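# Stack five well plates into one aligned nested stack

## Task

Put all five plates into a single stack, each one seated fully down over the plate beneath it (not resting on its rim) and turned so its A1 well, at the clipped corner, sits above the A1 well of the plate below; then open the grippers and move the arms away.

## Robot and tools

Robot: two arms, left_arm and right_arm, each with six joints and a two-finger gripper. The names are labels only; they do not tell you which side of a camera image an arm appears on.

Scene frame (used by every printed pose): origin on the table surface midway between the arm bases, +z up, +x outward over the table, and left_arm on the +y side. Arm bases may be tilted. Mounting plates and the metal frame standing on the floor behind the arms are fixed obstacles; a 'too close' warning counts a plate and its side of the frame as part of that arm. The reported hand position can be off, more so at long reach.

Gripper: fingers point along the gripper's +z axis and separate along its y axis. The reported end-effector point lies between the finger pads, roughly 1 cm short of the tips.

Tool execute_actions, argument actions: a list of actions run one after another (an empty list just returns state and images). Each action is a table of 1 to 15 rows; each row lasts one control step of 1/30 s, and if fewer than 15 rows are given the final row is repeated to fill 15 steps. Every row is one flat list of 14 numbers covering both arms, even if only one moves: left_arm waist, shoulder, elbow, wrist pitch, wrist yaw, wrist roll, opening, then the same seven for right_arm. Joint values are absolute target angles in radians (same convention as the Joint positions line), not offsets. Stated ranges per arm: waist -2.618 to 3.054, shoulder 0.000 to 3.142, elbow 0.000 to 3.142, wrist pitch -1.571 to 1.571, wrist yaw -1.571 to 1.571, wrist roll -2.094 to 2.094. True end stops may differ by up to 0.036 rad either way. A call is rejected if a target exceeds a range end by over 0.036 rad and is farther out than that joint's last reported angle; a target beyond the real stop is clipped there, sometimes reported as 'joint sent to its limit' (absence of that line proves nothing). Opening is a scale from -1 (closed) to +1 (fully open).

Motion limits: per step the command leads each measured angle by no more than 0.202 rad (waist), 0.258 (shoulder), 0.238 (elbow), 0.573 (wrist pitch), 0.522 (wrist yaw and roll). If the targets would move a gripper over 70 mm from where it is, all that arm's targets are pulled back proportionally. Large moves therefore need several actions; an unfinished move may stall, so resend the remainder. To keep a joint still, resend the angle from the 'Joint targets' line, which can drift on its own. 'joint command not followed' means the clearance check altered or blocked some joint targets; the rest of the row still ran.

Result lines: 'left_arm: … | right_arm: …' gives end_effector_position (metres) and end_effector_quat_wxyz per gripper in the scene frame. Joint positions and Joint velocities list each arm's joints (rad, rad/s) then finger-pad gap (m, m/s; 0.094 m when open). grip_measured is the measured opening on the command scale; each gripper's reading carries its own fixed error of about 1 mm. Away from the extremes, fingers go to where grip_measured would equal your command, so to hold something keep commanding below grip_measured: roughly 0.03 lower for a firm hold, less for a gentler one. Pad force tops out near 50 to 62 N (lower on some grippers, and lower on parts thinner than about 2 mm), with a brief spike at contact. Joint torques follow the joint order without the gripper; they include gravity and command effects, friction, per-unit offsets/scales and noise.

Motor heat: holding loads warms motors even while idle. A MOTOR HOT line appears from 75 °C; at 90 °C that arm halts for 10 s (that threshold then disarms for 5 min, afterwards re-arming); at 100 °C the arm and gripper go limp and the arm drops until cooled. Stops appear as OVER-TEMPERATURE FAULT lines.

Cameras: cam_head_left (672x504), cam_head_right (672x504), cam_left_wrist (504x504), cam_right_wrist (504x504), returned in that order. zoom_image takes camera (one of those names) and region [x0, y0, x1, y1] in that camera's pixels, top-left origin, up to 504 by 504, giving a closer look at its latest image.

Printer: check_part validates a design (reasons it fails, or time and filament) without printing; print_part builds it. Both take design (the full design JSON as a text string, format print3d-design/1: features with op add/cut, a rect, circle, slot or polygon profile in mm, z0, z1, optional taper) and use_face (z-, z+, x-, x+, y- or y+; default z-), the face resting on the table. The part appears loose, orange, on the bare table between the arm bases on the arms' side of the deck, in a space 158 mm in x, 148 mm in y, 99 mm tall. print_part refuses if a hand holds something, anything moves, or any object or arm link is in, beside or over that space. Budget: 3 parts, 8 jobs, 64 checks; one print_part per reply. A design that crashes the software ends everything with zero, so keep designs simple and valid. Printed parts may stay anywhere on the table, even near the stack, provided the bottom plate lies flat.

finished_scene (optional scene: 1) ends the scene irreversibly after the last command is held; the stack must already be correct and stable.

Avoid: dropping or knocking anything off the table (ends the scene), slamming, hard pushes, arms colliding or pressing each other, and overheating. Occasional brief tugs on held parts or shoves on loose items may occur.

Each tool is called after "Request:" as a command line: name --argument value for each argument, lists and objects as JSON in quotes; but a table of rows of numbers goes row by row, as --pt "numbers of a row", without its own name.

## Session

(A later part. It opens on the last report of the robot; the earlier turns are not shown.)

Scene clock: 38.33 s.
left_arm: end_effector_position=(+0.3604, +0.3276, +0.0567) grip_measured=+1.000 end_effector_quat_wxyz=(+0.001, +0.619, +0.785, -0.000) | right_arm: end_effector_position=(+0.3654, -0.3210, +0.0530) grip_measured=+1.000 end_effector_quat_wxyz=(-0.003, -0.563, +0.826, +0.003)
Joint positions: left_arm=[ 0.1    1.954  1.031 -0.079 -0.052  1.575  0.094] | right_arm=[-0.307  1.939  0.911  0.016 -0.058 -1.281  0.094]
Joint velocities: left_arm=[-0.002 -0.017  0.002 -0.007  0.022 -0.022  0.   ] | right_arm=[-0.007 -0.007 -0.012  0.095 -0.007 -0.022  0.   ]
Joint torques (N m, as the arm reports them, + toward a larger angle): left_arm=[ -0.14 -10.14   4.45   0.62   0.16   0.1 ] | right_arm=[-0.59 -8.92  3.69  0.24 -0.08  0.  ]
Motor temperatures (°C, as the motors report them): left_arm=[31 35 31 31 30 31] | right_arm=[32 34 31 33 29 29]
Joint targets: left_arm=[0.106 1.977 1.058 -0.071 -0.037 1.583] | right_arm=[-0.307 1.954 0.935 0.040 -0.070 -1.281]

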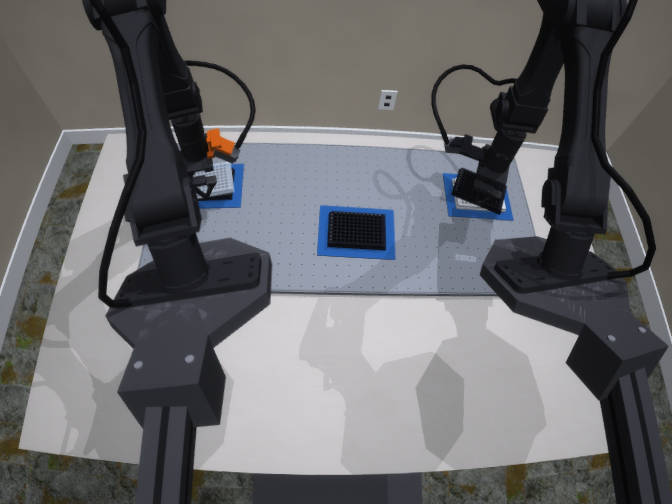

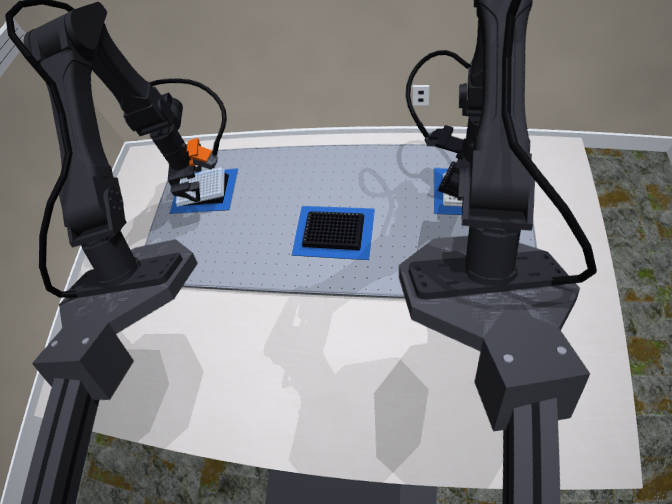

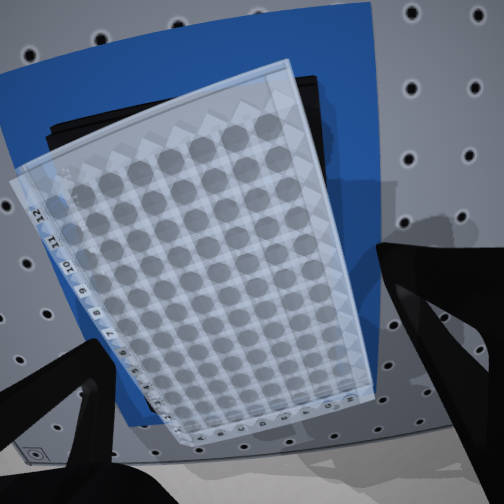

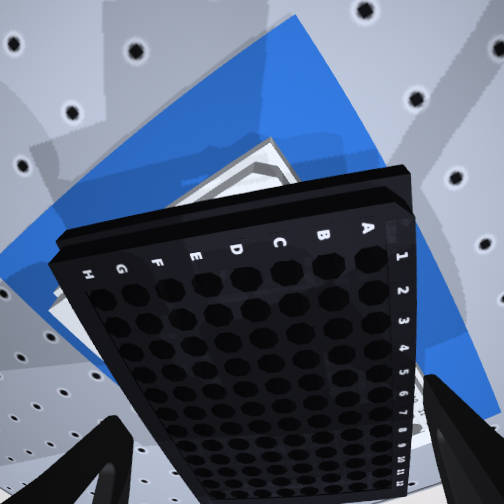

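Request:
execute_actions --actions '[[[0.106,1.983,1.070,-0.075,-0.037,1.583,1,-0.307,1.954,0.9355,0.047,-0.070,-1.281,1]]]'

Scene clock: 39.57 s.
left_arm: end_effector_position=(+0.3693, +0.3298, +0.0580) grip_measured=+1.000 end_effector_quat_wxyz=(+0.008, +0.619, +0.785, +0.008) | right_arm: end_effector_position=(+0.3685, -0.3212, +0.0530) grip_measured=+1.000 end_effector_quat_wxyz=(+0.001, -0.563, +0.826, -0.000)
Joint positions: left_arm=[ 0.1    1.954  1.047 -0.073 -0.052  1.576  0.094] | right_arm=[-0.307  1.939  0.911  0.028 -0.058 -1.281  0.094]
Joint velocities: left_arm=[-0.002 -0.022  0.012 -0.007  0.007  0.007  0.   ] | right_arm=[-0.012 -0.012 -0.007  0.066 -0.007  0.022  0.   ]
Joint torques (N m, as the arm reports them, + toward a larger angle): left_arm=[-0.11 -9.76  4.22  0.6   0.17  0.09] | right_arm=[-0.6  -8.98  3.79  0.26 -0.11 -0.01]
Motor temperatures (°C, as the motors report them): left_arm=[31 35 31 31 30 31] | right_arm=[32 34 31 33 29 29]
Joint targets: left_arm=[0.106 1.983 1.070 -0.075 -0.037 1.583] | right_arm=[-0.307 1.954 0.936 0.047 -0.070 -1.281]

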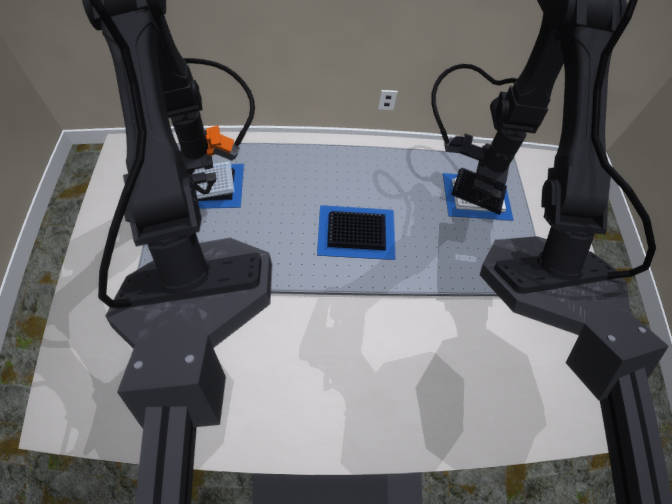

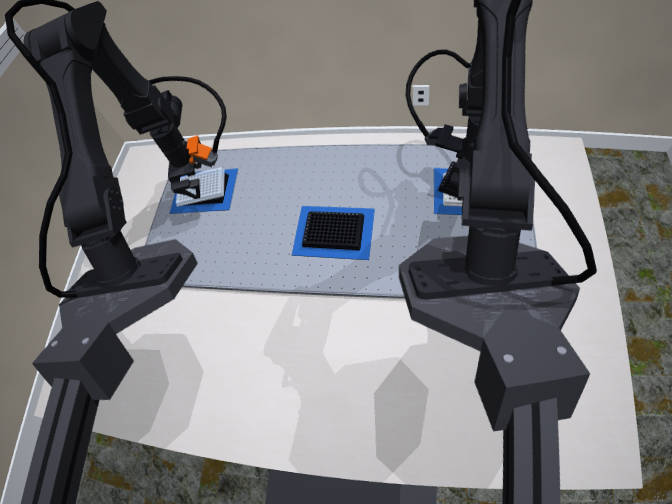

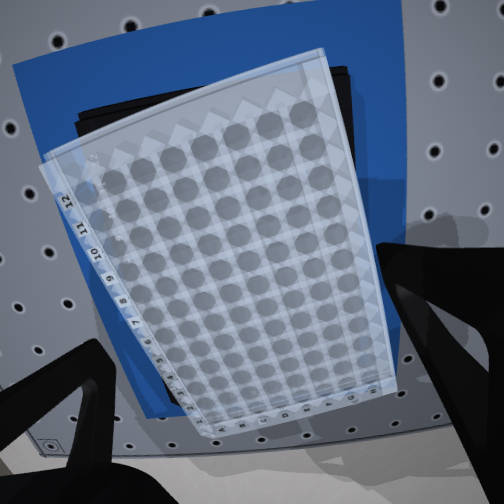

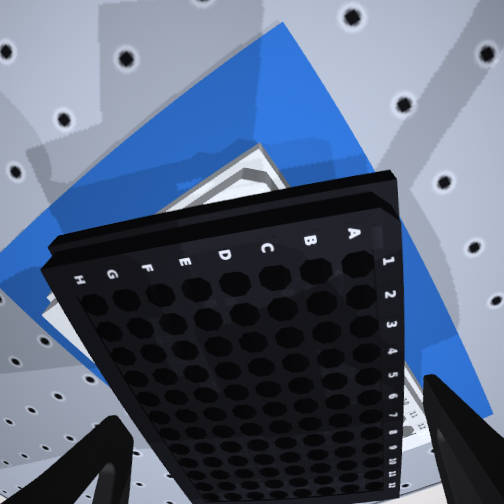

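Request:
execute_actions --actions '[[[0.106,1.995,1.060,-0.075,-0.037,1.583,1,-0.307,1.945,0.925,0.040,-0.070,-1.281,0.93],[0.106,1.995,1.060,-0.075,-0.037,1.583,1,-0.307,1.945,0.925,0.040,-0.070,-1.281,0.90],[0.106,1.985,1.060,-0.075,-0.037,1.583,1,-0.307,1.945,0.925,0.040,-0.070,-1.281,0.87],[0.106,1.985,1.060,-0.075,-0.037,1.583,1,-0.307,1.945,0.925,0.040,-0.070,-1.281,0.85],[0.106,1.985,1.060,-0.075,-0.037,1.583,1,-0.307,1.945,0.925,0.040,-0.070,-1.281,0.83],[0.106,1.985,1.060,-0.075,-0.037,1.583,1,-0.307,1.945,0.925,0.040,-0.070,-1.281,0.81],[0.106,1.985,1.060,-0.075,-0.037,1.583,1,-0.307,1.945,0.925,0.040,-0.070,-1.281,0.79],[0.106,1.985,1.060,-0.075,-0.037,1.583,1,-0.307,1.945,0.925,0.040,-0.070,-1.281,0.77],[0.106,1.985,1.060,-0.075,-0.037,1.583,1,-0.307,1.945,0.925,0.040,-0.070,-1.281,0.75],[0.106,1.985,1.060,-0.075,-0.037,1.583,1,-0.307,1.945,0.925,0.040,-0.070,-1.281,0.73],[0.106,1.985,1.060,-0.075,-0.037,1.583,1,-0.307,1.945,0.925,0.040,-0.070,-1.281,0.71],[0.106,1.985,1.060,-0.075,-0.037,1.583,1,-0.307,1.945,0.925,0.040,-0.070,-1.281,0.69]]]'

Scene clock: 40.60 s.
left_arm: end_effector_position=(+0.3675, +0.3292, +0.0561) grip_measured=+1.000 end_effector_quat_wxyz=(+0.006, +0.619, +0.785, +0.006) | right_arm: end_effector_position=(+0.3686, -0.3212, +0.0530) grip_measured=+0.699 end_effector_quat_wxyz=(+0.001, -0.563, +0.826, -0.000)
Joint positions: left_arm=[ 0.1    1.96   1.047 -0.072 -0.052  1.576  0.094] | right_arm=[-0.307  1.939  0.911  0.028 -0.058 -1.281  0.08 ]
Joint velocities: left_arm=[-0.002 -0.012 -0.007  0.022  0.007 -0.051  0.   ] | right_arm=[-0.007  0.007 -0.007  0.037  0.022  0.066  0.001]
Joint torques (N m, as the arm reports them, + toward a larger angle): left_arm=[ -0.12 -10.19   3.34   0.58   0.17   0.08] | right_arm=[-0.59 -9.73  2.99  0.18 -0.13 -0.02]
Motor temperatures (°C, as the motors report them): left_arm=[31 35 31 31 30 31] | right_arm=[32 34 31 33 29 29]
Joint targets: left_arm=[0.106 1.985 1.060 -0.075 -0.037 1.583] | right_arm=[-0.307 1.945 0.925 0.040 -0.070 -1.281]

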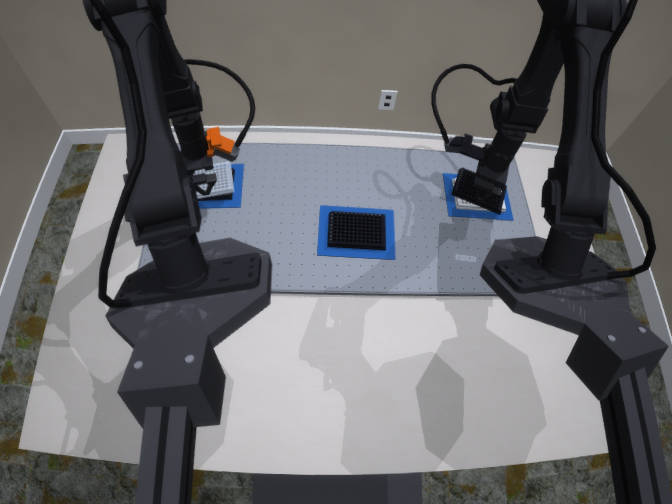

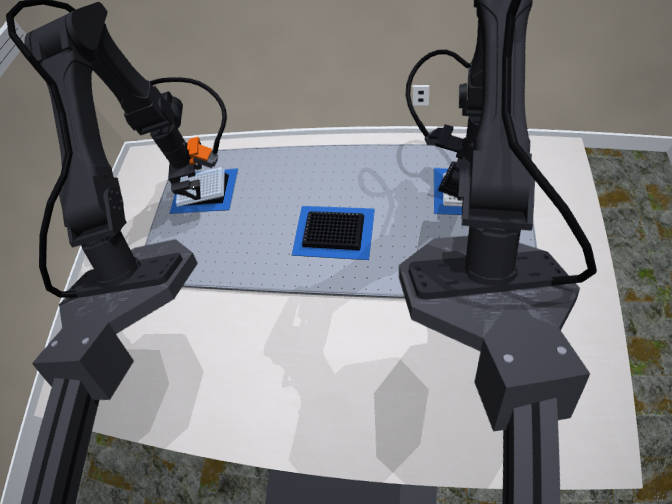

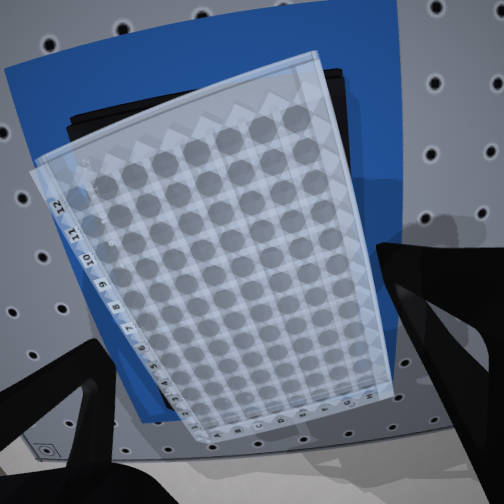

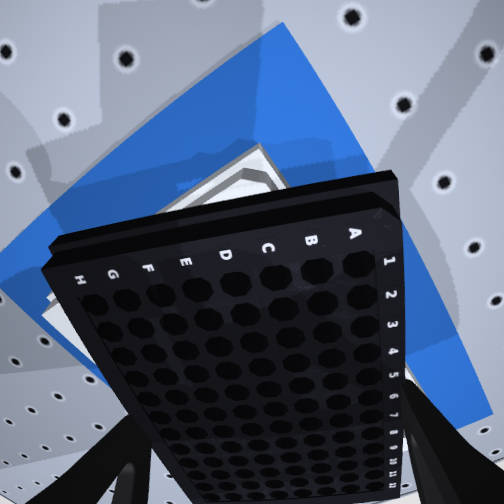

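Request:
zoom_image --camera "cam_right_wrist" --region '[340, 330, 480, 470]'

Request:
zoom_image --camera "cam_right_wrist" --region '[90, 364, 230, 504]'

Region (340, 330, 480, 470) of cam_right_wrist's 504x504 image, scaled by 3.600, with more detail than that image has.

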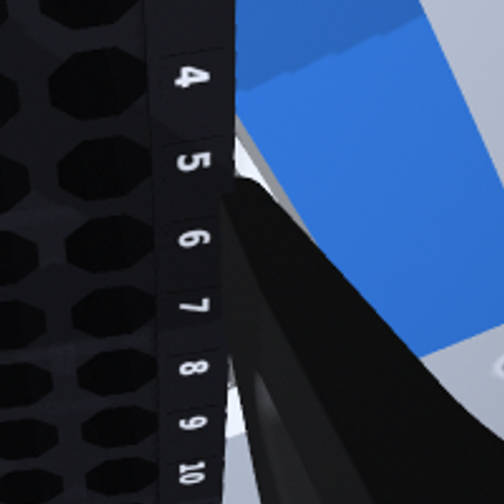

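Region (90, 364, 230, 504) of cam_right_wrist's 504x504 image, scaled by 3.600, with more detail than that image has.

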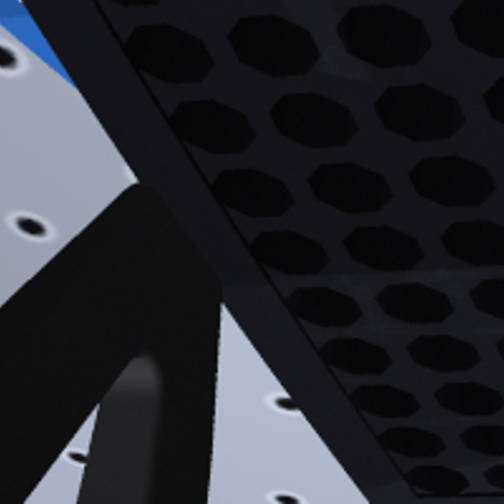

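Request:
execute_actions --actions '[[[0.100,1.99,1.07,-0.076,-0.045,1.580,1,-0.307,1.945,0.925,0.040,-0.070,-1.281,0.80],[0.100,1.995,1.075,-0.076,-0.045,1.580,1,-0.307,1.945,0.925,0.040,-0.070,-1.281,0.88],[0.100,2.0,1.080,-0.076,-0.045,1.580,1,-0.307,1.945,0.925,0.040,-0.070,-1.281,0.93],[0.100,2.007,1.083,-0.076,-0.045,1.580,1,-0.307,1.945,0.925,0.040,-0.070,-1.281,0.93],[0.100,2.007,1.083,-0.076,-0.045,1.580,1,-0.307,1.965,0.932,0.050,-0.070,-1.281,0.93],[0.100,2.007,1.083,-0.076,-0.045,1.580,1,-0.307,1.972,0.937,0.057,-0.070,-1.281,0.93],[0.100,2.007,1.083,-0.076,-0.045,1.580,1,-0.307,1.979,0.941,0.063,-0.070,-1.281,0.93]]]'

Scene clock: 41.80 s.
left_arm: end_effector_position=(+0.3664, +0.3287, +0.0509) grip_measured=+1.000 end_effector_quat_wxyz=(+0.003, +0.620, +0.785, +0.003) | right_arm: end_effector_position=(+0.3674, -0.3215, +0.0470) grip_measured=+0.928 end_effector_quat_wxyz=(+0.000, -0.563, +0.826, +0.000)
Joint positions: left_arm=[ 0.1    1.981  1.059 -0.072 -0.052  1.576  0.094] | right_arm=[-0.307  1.962  0.918  0.042 -0.058 -1.281  0.091]
Joint velocities: left_arm=[-0.007 -0.002  0.007  0.022  0.022 -0.066  0.   ] | right_arm=[ 0.002 -0.017  0.007 -0.022  0.11   0.022 -0.   ]
Joint torques (N m, as the arm reports them, + toward a larger angle): left_arm=[ -0.65 -10.06   4.22   0.54   0.09   0.04] | right_arm=[-0.49 -8.98  3.54  0.22 -0.11 -0.01]
Motor temperatures (°C, as the motors report them): left_arm=[31 35 31 31 30 31] | right_arm=[32 34 31 33 29 29]
Joint targets: left_arm=[0.100 2.007 1.083 -0.076 -0.045 1.580] | right_arm=[-0.307 1.979 0.941 0.063 -0.070 -1.281]

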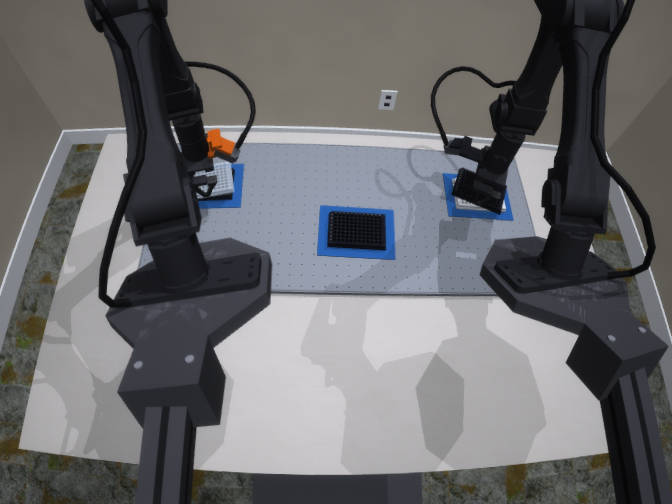

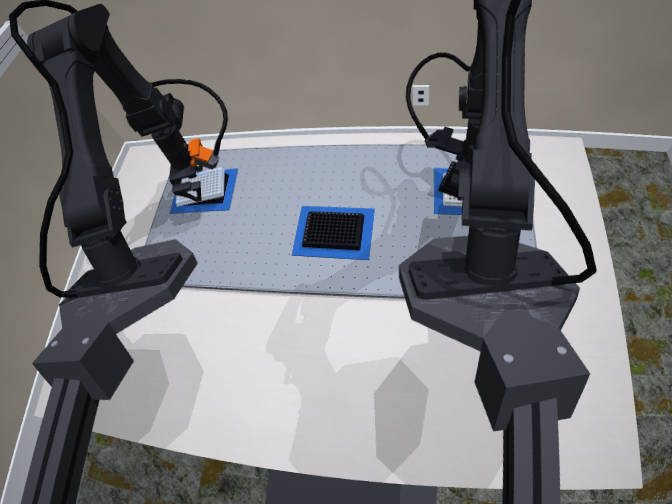

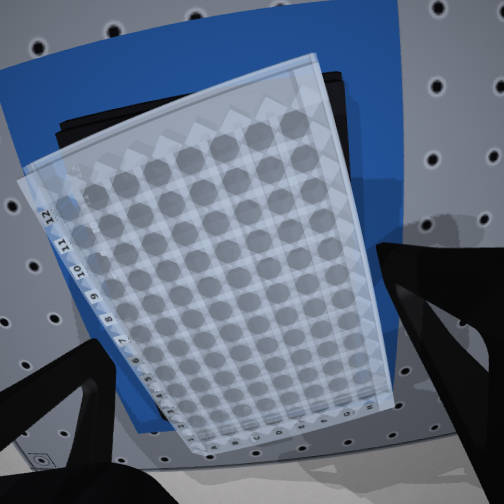

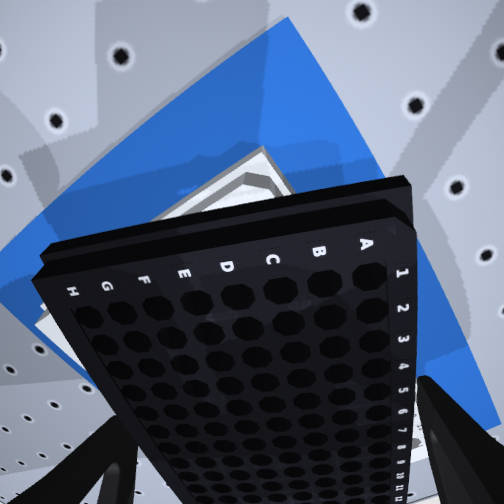

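Request:
execute_actions --actions '[[[0.100,1.995,1.072,-0.076,-0.045,1.580,0.94,-0.307,1.970,0.930,0.055,-0.070,-1.281,0.90],[0.100,1.995,1.072,-0.076,-0.045,1.580,0.90,-0.307,1.970,0.930,0.055,-0.070,-1.281,0.87],[0.100,1.995,1.072,-0.076,-0.045,1.580,0.87,-0.307,1.970,0.930,0.055,-0.070,-1.281,0.85],[0.100,1.995,1.072,-0.076,-0.045,1.580,0.85,-0.307,1.970,0.930,0.055,-0.070,-1.281,0.83],[0.100,1.995,1.072,-0.076,-0.045,1.580,0.83,-0.307,1.970,0.930,0.055,-0.070,-1.281,0.81],[0.100,1.995,1.072,-0.076,-0.045,1.580,0.81,-0.307,1.970,0.930,0.055,-0.070,-1.281,0.79],[0.100,1.995,1.072,-0.076,-0.045,1.580,0.79,-0.307,1.970,0.930,0.055,-0.070,-1.281,0.77],[0.100,1.995,1.072,-0.076,-0.045,1.580,0.77,-0.307,1.970,0.930,0.055,-0.070,-1.281,0.75],[0.100,1.995,1.072,-0.076,-0.045,1.580,0.75,-0.307,1.970,0.930,0.055,-0.070,-1.281,0.73],[0.100,1.995,1.072,-0.076,-0.045,1.580,0.73,-0.307,1.970,0.930,0.055,-0.070,-1.281,0.71],[0.100,1.995,1.072,-0.076,-0.045,1.580,0.71,-0.307,1.970,0.930,0.055,-0.070,-1.281,0.69],[0.100,1.995,1.072,-0.076,-0.045,1.580,0.69,-0.307,1.970,0.930,0.055,-0.070,-1.281,0.68]]]'

Scene clock: 42.57 s.
left_arm: end_effector_position=(+0.3664, +0.3287, +0.0509) grip_measured=+0.704 end_effector_quat_wxyz=(+0.003, +0.620, +0.785, +0.003) | right_arm: end_effector_position=(+0.3678, -0.3215, +0.0470) grip_measured=+0.705 end_effector_quat_wxyz=(+0.001, -0.563, +0.826, -0.000)
Joint positions: left_arm=[ 0.1    1.981  1.059 -0.072 -0.052  1.576  0.08 ] | right_arm=[-0.307  1.962  0.918  0.044 -0.058 -1.281  0.08 ]
Joint velocities: left_arm=[-0.017  0.012  0.017 -0.037 -0.037  0.037 -0.   ] | right_arm=[-0.012 -0.012 -0.002  0.007 -0.051  0.007 -0.001]
Joint torques (N m, as the arm reports them, + toward a larger angle): left_arm=[ -0.64 -11.15   3.25   0.53   0.08   0.04] | right_arm=[-0.57 -9.6   2.63  0.17 -0.13 -0.01]
Motor temperatures (°C, as the motors report them): left_arm=[31 35 31 31 30 31] | right_arm=[32 34 31 33 29 29]
Joint targets: left_arm=[0.100 1.995 1.072 -0.076 -0.045 1.580] | right_arm=[-0.307 1.970 0.930 0.055 -0.070 -1.281]

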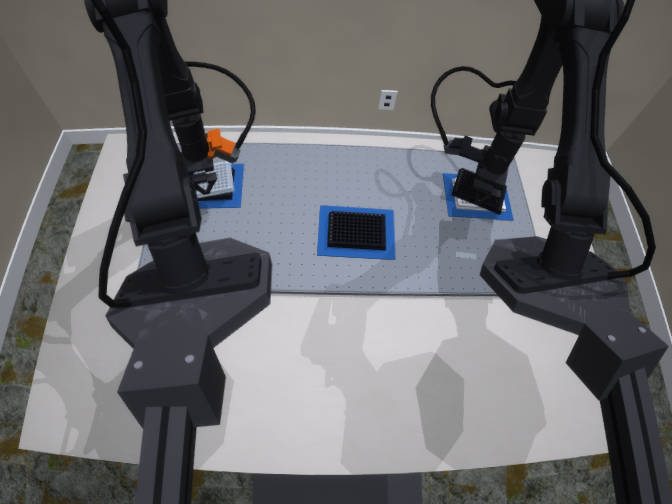

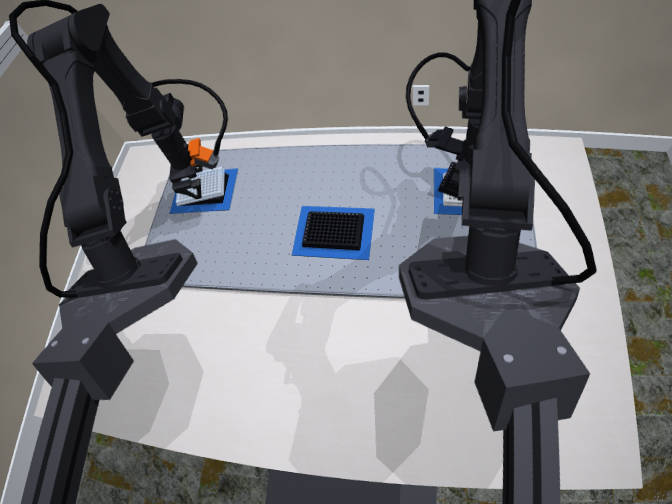

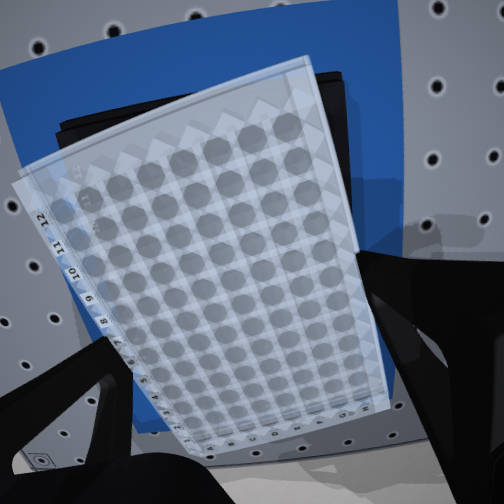

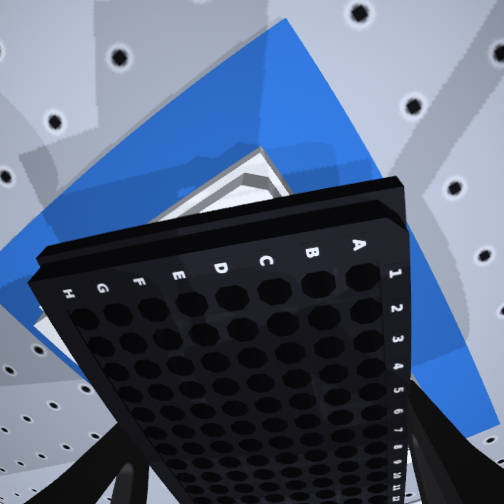

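Request:
execute_actions --actions '[[[0.100,1.995,1.072,-0.076,-0.045,1.580,0.80,-0.307,1.96,0.92,0.045,-0.070,-1.281,0.67],[0.100,1.995,1.072,-0.076,-0.045,1.580,0.86,-0.307,1.95,0.91,0.040,-0.070,-1.281,0.67],[0.100,1.995,1.072,-0.076,-0.045,1.580,0.90,-0.307,1.94,0.90,0.030,-0.070,-1.281,0.67],[0.100,1.995,1.072,-0.076,-0.045,1.580,0.90,-0.307,1.932,0.893,0.022,-0.070,-1.281,0.67],[0.100,1.995,1.072,-0.076,-0.045,1.580,0.90,-0.307,1.922,0.889,0.015,-0.070,-1.281,0.67],[0.100,1.995,1.072,-0.076,-0.045,1.580,0.90,-0.307,1.912,0.885,0.008,-0.070,-1.281,0.67],[0.100,2.008,1.080,-0.076,-0.045,1.580,0.90,-0.307,1.902,0.881,0.001,-0.070,-1.281,0.67],[0.100,2.015,1.085,-0.076,-0.045,1.580,0.90,-0.307,1.890,0.877,-0.007,-0.070,-1.281,0.67],[0.100,2.021,1.088,-0.076,-0.045,1.580,0.90,-0.307,1.878,0.873,-0.015,-0.070,-1.281,0.67],[0.100,2.021,1.088,-0.076,-0.045,1.580,0.90,-0.307,1.866,0.869,-0.023,-0.070,-1.281,0.67],[0.100,2.021,1.088,-0.076,-0.045,1.580,0.90,-0.307,1.854,0.865,-0.031,-0.070,-1.281,0.67],[0.100,2.021,1.088,-0.076,-0.045,1.580,0.90,-0.307,1.842,0.861,-0.039,-0.070,-1.281,0.67],[0.100,2.021,1.088,-0.076,-0.045,1.580,0.90,-0.307,1.830,0.857,-0.047,-0.070,-1.281,0.67],[0.100,2.021,1.088,-0.076,-0.045,1.580,0.90,-0.307,1.818,0.853,-0.055,-0.070,-1.281,0.67],[0.100,2.021,1.088,-0.076,-0.045,1.580,0.90,-0.307,1.806,0.849,-0.063,-0.070,-1.281,0.67]],[[0.100,2.021,1.088,-0.076,-0.045,1.580,0.90,-0.30,1.79,0.843,-0.073,-0.06,-1.275,0.67],[0.100,2.021,1.088,-0.076,-0.045,1.580,0.90,-0.29,1.775,0.838,-0.083,-0.055,-1.27,0.67],[0.100,2.021,1.088,-0.076,-0.045,1.580,0.90,-0.28,1.76,0.833,-0.093,-0.05,-1.265,0.67],[0.100,2.021,1.088,-0.076,-0.045,1.580,0.90,-0.265,1.745,0.828,-0.103,-0.04,-1.255,0.67],[0.100,2.021,1.088,-0.076,-0.045,1.580,0.90,-0.25,1.73,0.823,-0.113,-0.03,-1.245,0.67],[0.100,2.021,1.088,-0.076,-0.045,1.580,0.90,-0.23,1.72,0.82,-0.12,-0.02,-1.235,0.67],[0.100,2.021,1.088,-0.076,-0.045,1.580,0.90,-0.21,1.72,0.82,-0.12,-0.01,-1.225,0.67],[0.100,2.021,1.088,-0.076,-0.045,1.580,0.90,-0.185,1.72,0.82,-0.12,0.0,-1.21,0.67],[0.100,2.021,1.088,-0.076,-0.045,1.580,0.90,-0.16,1.72,0.82,-0.12,0.015,-1.195,0.67],[0.100,2.021,1.088,-0.076,-0.045,1.580,0.90,-0.13,1.725,0.825,-0.12,0.03,-1.18,0.67],[0.100,2.021,1.088,-0.076,-0.045,1.580,0.90,-0.10,1.73,0.83,-0.12,0.045,-1.165,0.67],[0.100,2.021,1.088,-0.076,-0.045,1.580,0.90,-0.07,1.74,0.835,-0.12,0.06,-1.15,0.67],[0.100,2.021,1.088,-0.076,-0.045,1.580,0.90,-0.04,1.75,0.84,-0.12,0.075,-1.135,0.67],[0.100,2.021,1.088,-0.076,-0.045,1.580,0.90,-0.01,1.76,0.845,-0.12,0.09,-1.12,0.67],[0.100,2.021,1.088,-0.076,-0.045,1.580,0.90,0.02,1.77,0.85,-0.12,0.105,-1.105,0.67]]]'

Scene clock: 44.93 s.
left_arm: end_effector_position=(+0.3629, +0.3276, +0.0475) grip_measured=+0.898 end_effector_quat_wxyz=(+0.000, +0.620, +0.785, -0.002) | right_arm: end_effector_position=(+0.3644, -0.2301, +0.1018) grip_measured=+0.705 end_effector_quat_wxyz=(+0.016, -0.608, +0.793, +0.013)
Joint positions: left_arm=[ 0.1    1.992  1.059 -0.071 -0.052  1.576  0.089] | right_arm=[-0.038  1.742  0.842 -0.091  0.049 -1.167  0.08 ]
Joint velocities: left_arm=[-0.007  0.002 -0.002  0.007  0.007 -0.081 -0.002] | right_arm=[ 0.862  0.056 -0.002  0.007  0.315  0.374 -0.001]
Joint torques (N m, as the arm reports them, + toward a larger angle): left_arm=[-0.64 -9.83  4.56  0.52  0.09  0.03] | right_arm=[ 1.21 -7.63  3.28 -0.2  -0.02  0.02]
Motor temperatures (°C, as the motors report them): left_arm=[31 35 31 31 30 31] | right_arm=[32 34 31 33 29 29]
Joint targets: left_arm=[0.100 2.021 1.088 -0.076 -0.045 1.580] | right_arm=[0.020 1.770 0.850 -0.120 0.105 -1.105]

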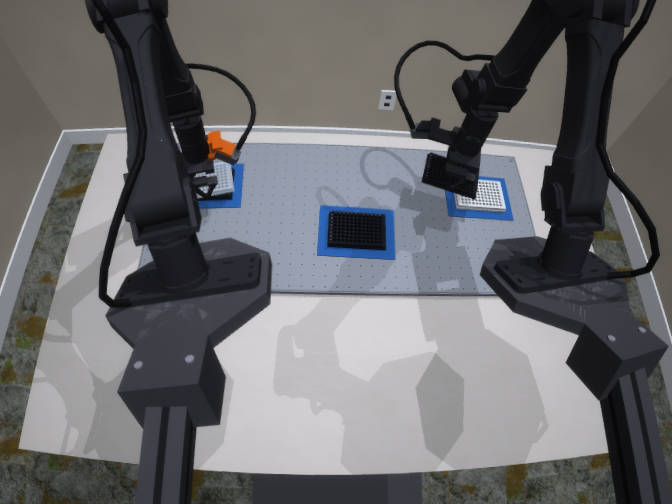

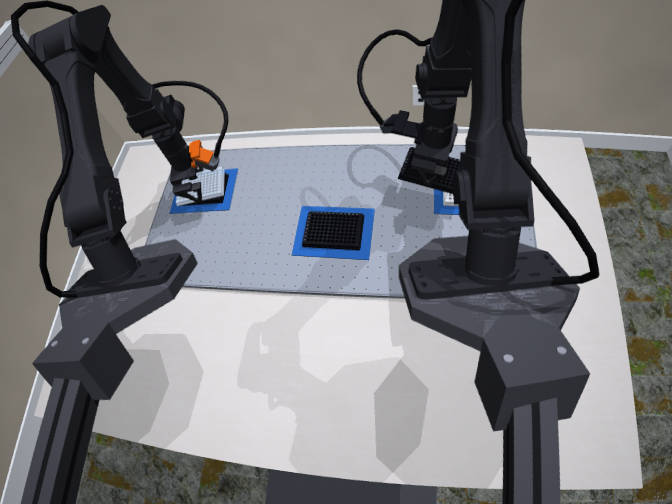

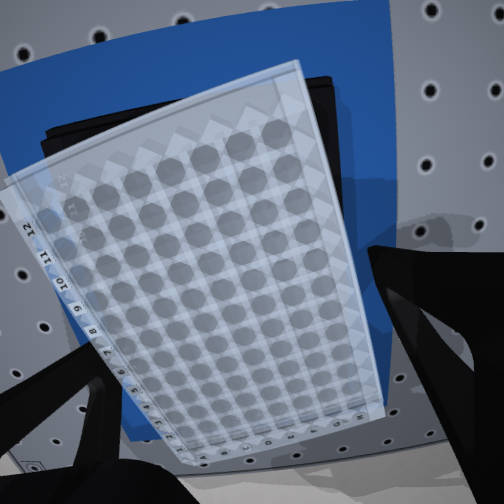

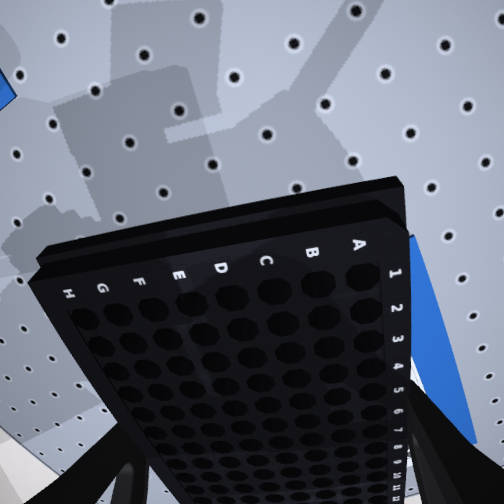

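Request:
execute_actions --actions '[[[0.100,2.0,1.07,-0.076,-0.045,1.580,0.87,0.045,1.78,0.855,-0.115,0.12,-1.09,0.67],[0.100,2.0,1.07,-0.076,-0.045,1.580,0.85,0.07,1.79,0.86,-0.11,0.135,-1.075,0.67],[0.100,2.0,1.07,-0.076,-0.045,1.580,0.83,0.10,1.80,0.865,-0.105,0.15,-1.06,0.67],[0.100,2.0,1.07,-0.076,-0.045,1.580,0.81,0.13,1.81,0.87,-0.10,0.165,-1.045,0.67],[0.100,2.0,1.07,-0.076,-0.045,1.580,0.79,0.16,1.82,0.875,-0.095,0.18,-1.03,0.67],[0.100,2.0,1.07,-0.076,-0.045,1.580,0.77,0.19,1.83,0.88,-0.09,0.195,-1.015,0.67],[0.100,2.0,1.07,-0.076,-0.045,1.580,0.75,0.22,1.845,0.885,-0.085,0.21,-1.0,0.67],[0.100,2.0,1.07,-0.076,-0.045,1.580,0.73,0.25,1.86,0.89,-0.08,0.225,-0.985,0.67],[0.100,2.0,1.07,-0.076,-0.045,1.580,0.71,0.28,1.875,0.895,-0.075,0.24,-0.97,0.67],[0.100,2.0,1.07,-0.076,-0.045,1.580,0.69,0.31,1.89,0.90,-0.07,0.255,-0.955,0.67],[0.100,2.0,1.07,-0.076,-0.045,1.580,0.67,0.34,1.905,0.905,-0.067,0.27,-0.94,0.67],[0.100,2.0,1.07,-0.076,-0.045,1.580,0.67,0.37,1.92,0.91,-0.064,0.285,-0.925,0.67],[0.100,2.0,1.07,-0.076,-0.045,1.580,0.67,0.40,1.935,0.915,-0.061,0.30,-0.91,0.67],[0.100,2.0,1.07,-0.076,-0.045,1.580,0.67,0.43,1.95,0.92,-0.058,0.315,-0.895,0.67],[0.100,2.0,1.07,-0.076,-0.045,1.580,0.67,0.46,1.965,0.925,-0.055,0.33,-0.88,0.67]],[[0.100,2.0,1.07,-0.076,-0.045,1.580,0.67,0.49,1.98,0.93,-0.052,0.345,-0.865,0.67],[0.100,2.0,1.07,-0.076,-0.045,1.580,0.67,0.52,1.997,0.936,-0.049,0.36,-0.85,0.67],[0.100,2.0,1.07,-0.076,-0.045,1.580,0.67,0.545,2.014,0.942,-0.045,0.373,-0.835,0.67],[0.100,2.0,1.07,-0.076,-0.045,1.580,0.67,0.57,2.031,0.948,-0.041,0.386,-0.822,0.67],[0.100,2.0,1.07,-0.076,-0.045,1.580,0.67,0.595,2.047,0.954,-0.037,0.398,-0.81,0.67],[0.100,2.0,1.07,-0.076,-0.045,1.580,0.67,0.615,2.062,0.96,-0.033,0.41,-0.798,0.67],[0.100,2.0,1.07,-0.076,-0.045,1.580,0.67,0.635,2.077,0.966,-0.030,0.42,-0.787,0.67],[0.100,2.0,1.07,-0.076,-0.045,1.580,0.67,0.652,2.091,0.972,-0.027,0.43,-0.777,0.67],[0.100,2.0,1.07,-0.076,-0.045,1.580,0.67,0.667,2.104,0.977,-0.024,0.438,-0.768,0.67],[0.100,2.0,1.07,-0.076,-0.045,1.580,0.67,0.68,2.115,0.982,-0.021,0.445,-0.761,0.67],[0.100,2.0,1.07,-0.076,-0.045,1.580,0.67,0.69,2.125,0.986,-0.018,0.451,-0.755,0.67],[0.100,2.0,1.07,-0.076,-0.045,1.580,0.67,0.698,2.133,0.989,-0.016,0.456,-0.751,0.67],[0.100,2.0,1.07,-0.076,-0.045,1.580,0.67,0.704,2.139,0.991,-0.014,0.459,-0.748,0.67],[0.100,2.0,1.07,-0.076,-0.045,1.580,0.67,0.708,2.143,0.992,-0.014,0.46,-0.747,0.67]],[[0.100,2.0,1.07,-0.076,-0.045,1.580,0.67,0.708,2.143,0.992,-0.014,0.46,-0.747,0.67]]]'

Scene clock: 47.17 s.
left_arm: end_effector_position=(+0.3637, +0.3278, +0.0475) grip_measured=+0.709 end_effector_quat_wxyz=(+0.001, +0.620, +0.785, -0.000) | right_arm: end_effector_position=(+0.2387, -0.0270, +0.0742) grip_measured=+0.705 end_effector_quat_wxyz=(-0.005, -0.709, +0.705, -0.008)
Joint positions: left_arm=[ 0.1    1.992  1.059 -0.068 -0.052  1.576  0.08 ] | right_arm=[ 0.697  2.13   0.965 -0.037  0.451 -0.754  0.08 ]
Joint velocities: left_arm=[ 0.002 -0.002 -0.012 -0.022  0.007 -0.007  0.   ] | right_arm=[-0.017  0.012 -0.022 -0.022 -0.051  0.007  0.   ]
Joint torques (N m, as the arm reports them, + toward a larger angle): left_arm=[ -0.64 -11.7    3.     0.48   0.08   0.05] | right_arm=[ 5.41 -8.47  3.97  0.24  0.12  0.04]
Motor temperatures (°C, as the motors report them): left_arm=[31 35 31 31 30 31] | right_arm=[32 34 31 33 29 29]
Joint targets: left_arm=[0.100 2.000 1.070 -0.076 -0.045 1.580] | right_arm=[0.708 2.143 0.992 -0.014 0.460 -0.747]

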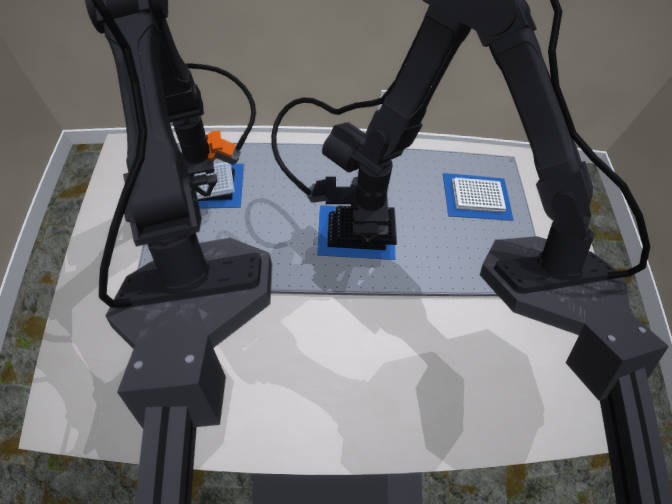

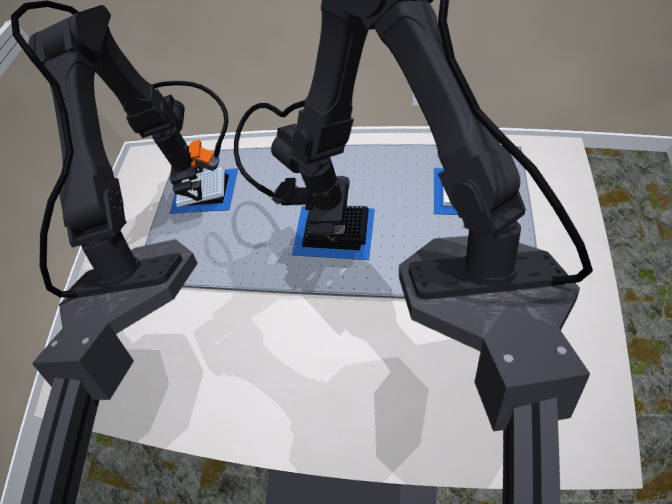

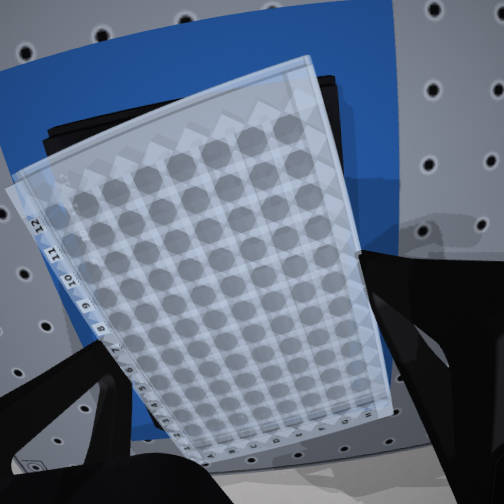

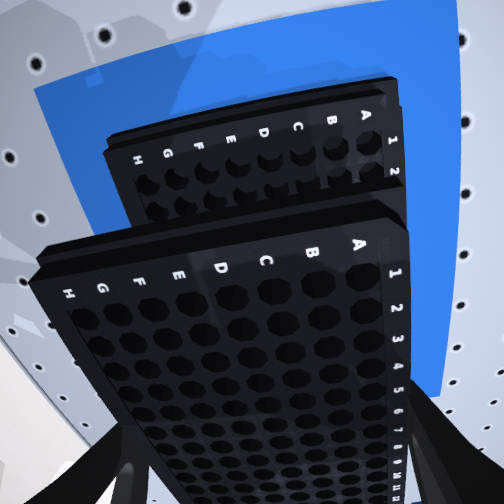

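Request:
execute_actions --actions '[[[0.100,2.0,1.07,-0.076,-0.045,1.580,0.67,0.695,2.15,1.0,-0.014,0.44,-0.756,0.67],[0.100,2.0,1.07,-0.076,-0.045,1.580,0.67,0.688,2.156,1.008,-0.014,0.432,-0.760,0.67],[0.100,2.0,1.07,-0.076,-0.045,1.580,0.67,0.684,2.162,1.016,-0.014,0.428,-0.763,0.67],[0.100,2.0,1.07,-0.076,-0.045,1.580,0.67,0.682,2.168,1.024,-0.014,0.425,-0.766,0.67],[0.100,2.0,1.07,-0.076,-0.045,1.580,0.67,0.680,2.174,1.032,-0.014,0.422,-0.768,0.67],[0.100,2.0,1.07,-0.076,-0.045,1.580,0.67,0.678,2.180,1.040,-0.014,0.419,-0.770,0.67],[0.100,2.0,1.07,-0.076,-0.045,1.580,0.67,0.676,2.186,1.048,-0.014,0.416,-0.772,0.67],[0.100,2.0,1.07,-0.076,-0.045,1.580,0.67,0.674,2.192,1.056,-0.014,0.413,-0.774,0.67],[0.100,2.0,1.07,-0.076,-0.045,1.580,0.67,0.672,2.198,1.063,-0.014,0.411,-0.776,0.67],[0.100,2.0,1.07,-0.076,-0.045,1.580,0.67,0.670,2.204,1.069,-0.014,0.409,-0.778,0.67],[0.100,2.0,1.07,-0.076,-0.045,1.580,0.67,0.669,2.209,1.073,-0.014,0.408,-0.779,0.67],[0.100,2.0,1.07,-0.076,-0.045,1.580,0.67,0.668,2.213,1.076,-0.014,0.407,-0.780,0.67],[0.100,2.0,1.07,-0.076,-0.045,1.580,0.67,0.668,2.216,1.078,-0.014,0.407,-0.780,0.67]],[[0.100,2.0,1.07,-0.076,-0.045,1.580,0.67,0.668,2.216,1.078,-0.014,0.407,-0.780,0.67]]]'

Scene clock: 49.30 s.
left_arm: end_effector_position=(+0.3637, +0.3278, +0.0475) grip_measured=+0.709 end_effector_quat_wxyz=(+0.001, +0.620, +0.785, -0.000) | right_arm: end_effector_position=(+0.2519, -0.0139, +0.0571) grip_measured=+0.705 end_effector_quat_wxyz=(+0.000, -0.704, +0.710, -0.001)
Joint positions: left_arm=[ 0.1    1.992  1.059 -0.068 -0.052  1.576  0.08 ] | right_arm=[ 0.669  2.201  1.054 -0.031  0.427 -0.774  0.08 ]
Joint velocities: left_arm=[ 0.007 -0.002 -0.022  0.022  0.037 -0.037  0.   ] | right_arm=[ 0.007 -0.017 -0.017  0.037  0.037  0.007  0.   ]
Joint torques (N m, as the arm reports them, + toward a larger angle): left_arm=[ -0.65 -11.7    3.02   0.48   0.08   0.04] | right_arm=[ 4.65 -8.87  3.7   0.2  -0.21 -0.07]
Motor temperatures (°C, as the motors report them): left_arm=[31 35 31 31 30 31] | right_arm=[33 34 31 33 29 29]
Joint targets: left_arm=[0.100 2.000 1.070 -0.076 -0.045 1.580] | right_arm=[0.668 2.216 1.078 -0.014 0.407 -0.780]

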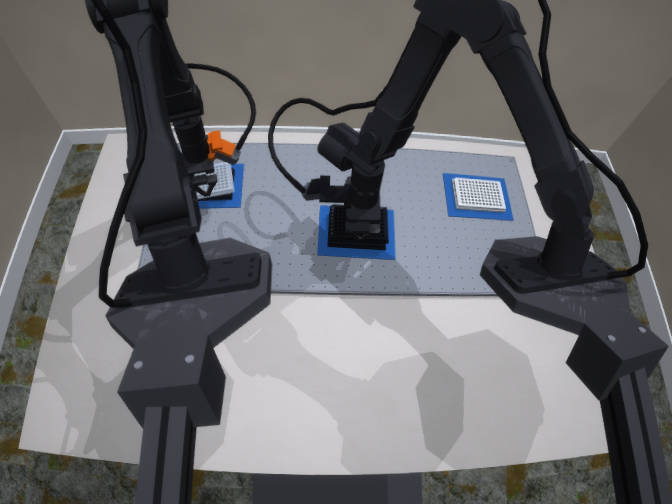

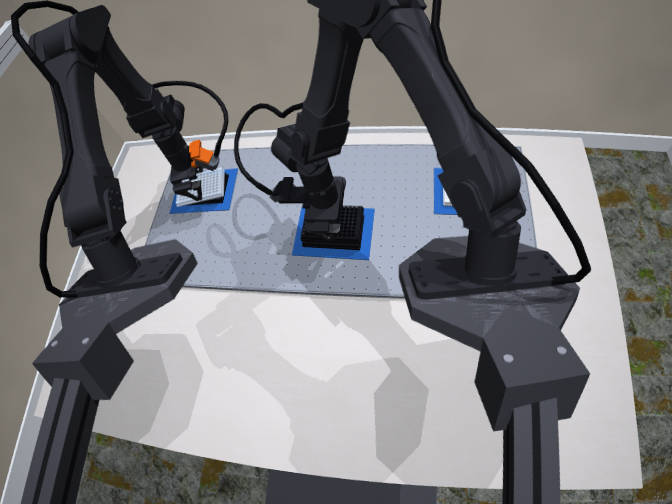

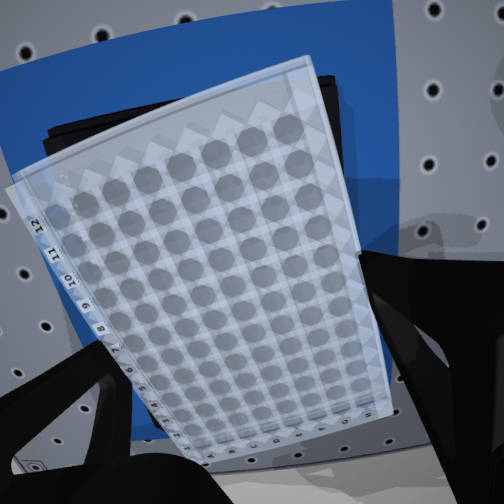

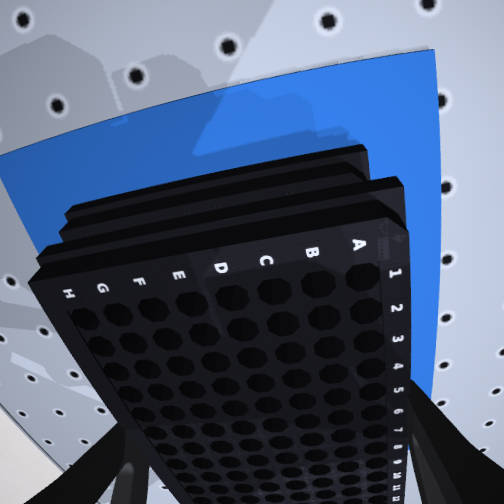

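Request:
execute_actions --actions '[]'

Scene clock: 50.33 s.
left_arm: end_effector_position=(+0.3637, +0.3278, +0.0475) grip_measured=+0.709 end_effector_quat_wxyz=(+0.001, +0.620, +0.785, -0.000) | right_arm: end_effector_position=(+0.2519, -0.0139, +0.0571) grip_measured=+0.705 end_effector_quat_wxyz=(+0.000, -0.704, +0.710, -0.001)
Joint positions: left_arm=[ 0.1    1.992  1.059 -0.068 -0.052  1.576  0.08 ] | right_arm=[ 0.669  2.201  1.054 -0.031  0.427 -0.775  0.08 ]
Joint velocities: left_arm=[-0.012 -0.012  0.002  0.007 -0.007  0.037  0.001] | right_arm=[ 0.012  0.012  0.002 -0.022  0.037  0.007  0.001]
Joint torques (N m, as the arm reports them, + toward a larger angle): left_arm=[ -0.69 -11.72   3.02   0.48   0.09   0.05] | right_arm=[ 4.64 -8.83  3.76  0.22 -0.19 -0.06]
Motor temperatures (°C, as the motors report them): left_arm=[31 35 31 31 30 31] | right_arm=[33 34 31 33 29 29]
Joint targets: left_arm=[0.100 2.000 1.070 -0.076 -0.045 1.580] | right_arm=[0.668 2.216 1.078 -0.014 0.407 -0.780]

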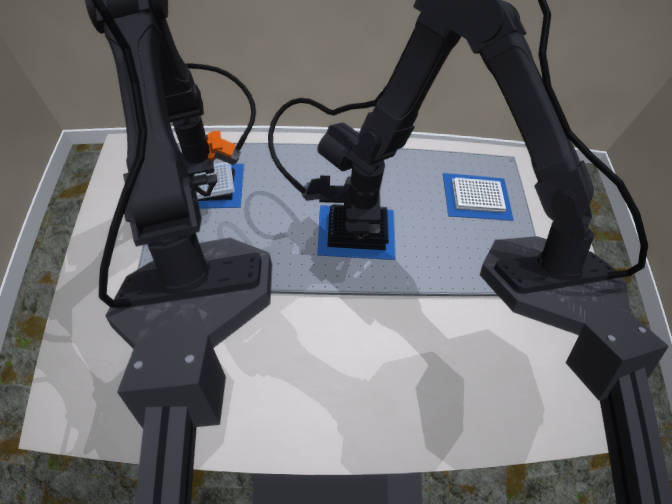

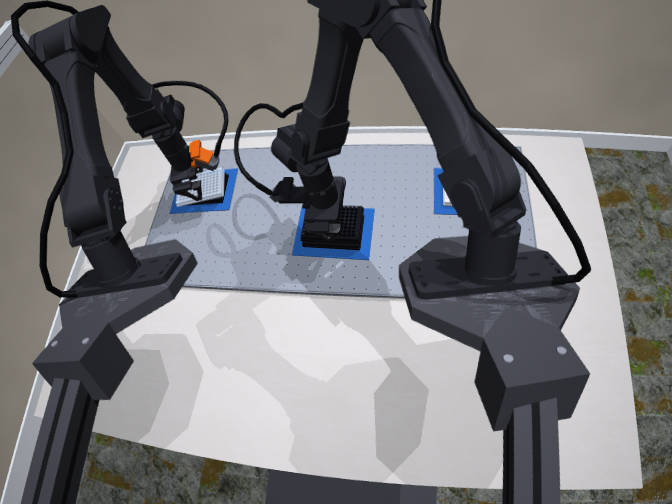

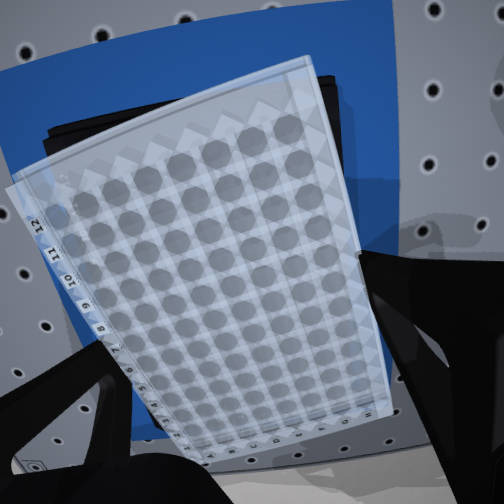

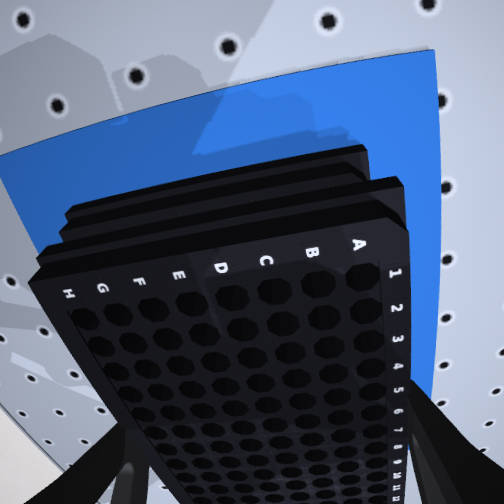

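Request:
zoom_image --camera "cam_right_wrist" --region '[300, 110, 460, 270]'

Request:
zoom_image --camera "cam_right_wrist" --region '[0, 170, 160, 330]'

Region (300, 110, 460, 270) of cam_right_wrist's 504x504 image, scaled by 3.150, with more detail than that image has.

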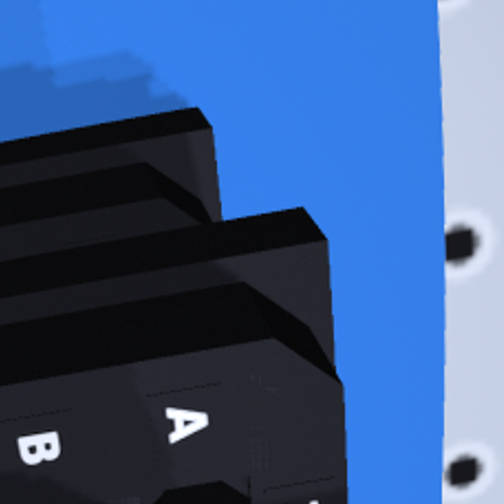

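Region (0, 170, 160, 330) of cam_right_wrist's 504x504 image, scaled by 3.150, with more detail than that image has.

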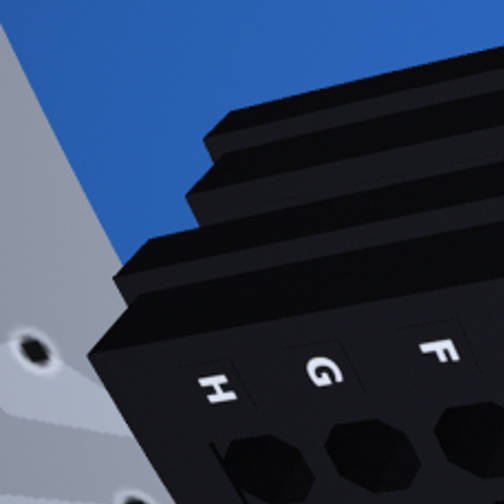

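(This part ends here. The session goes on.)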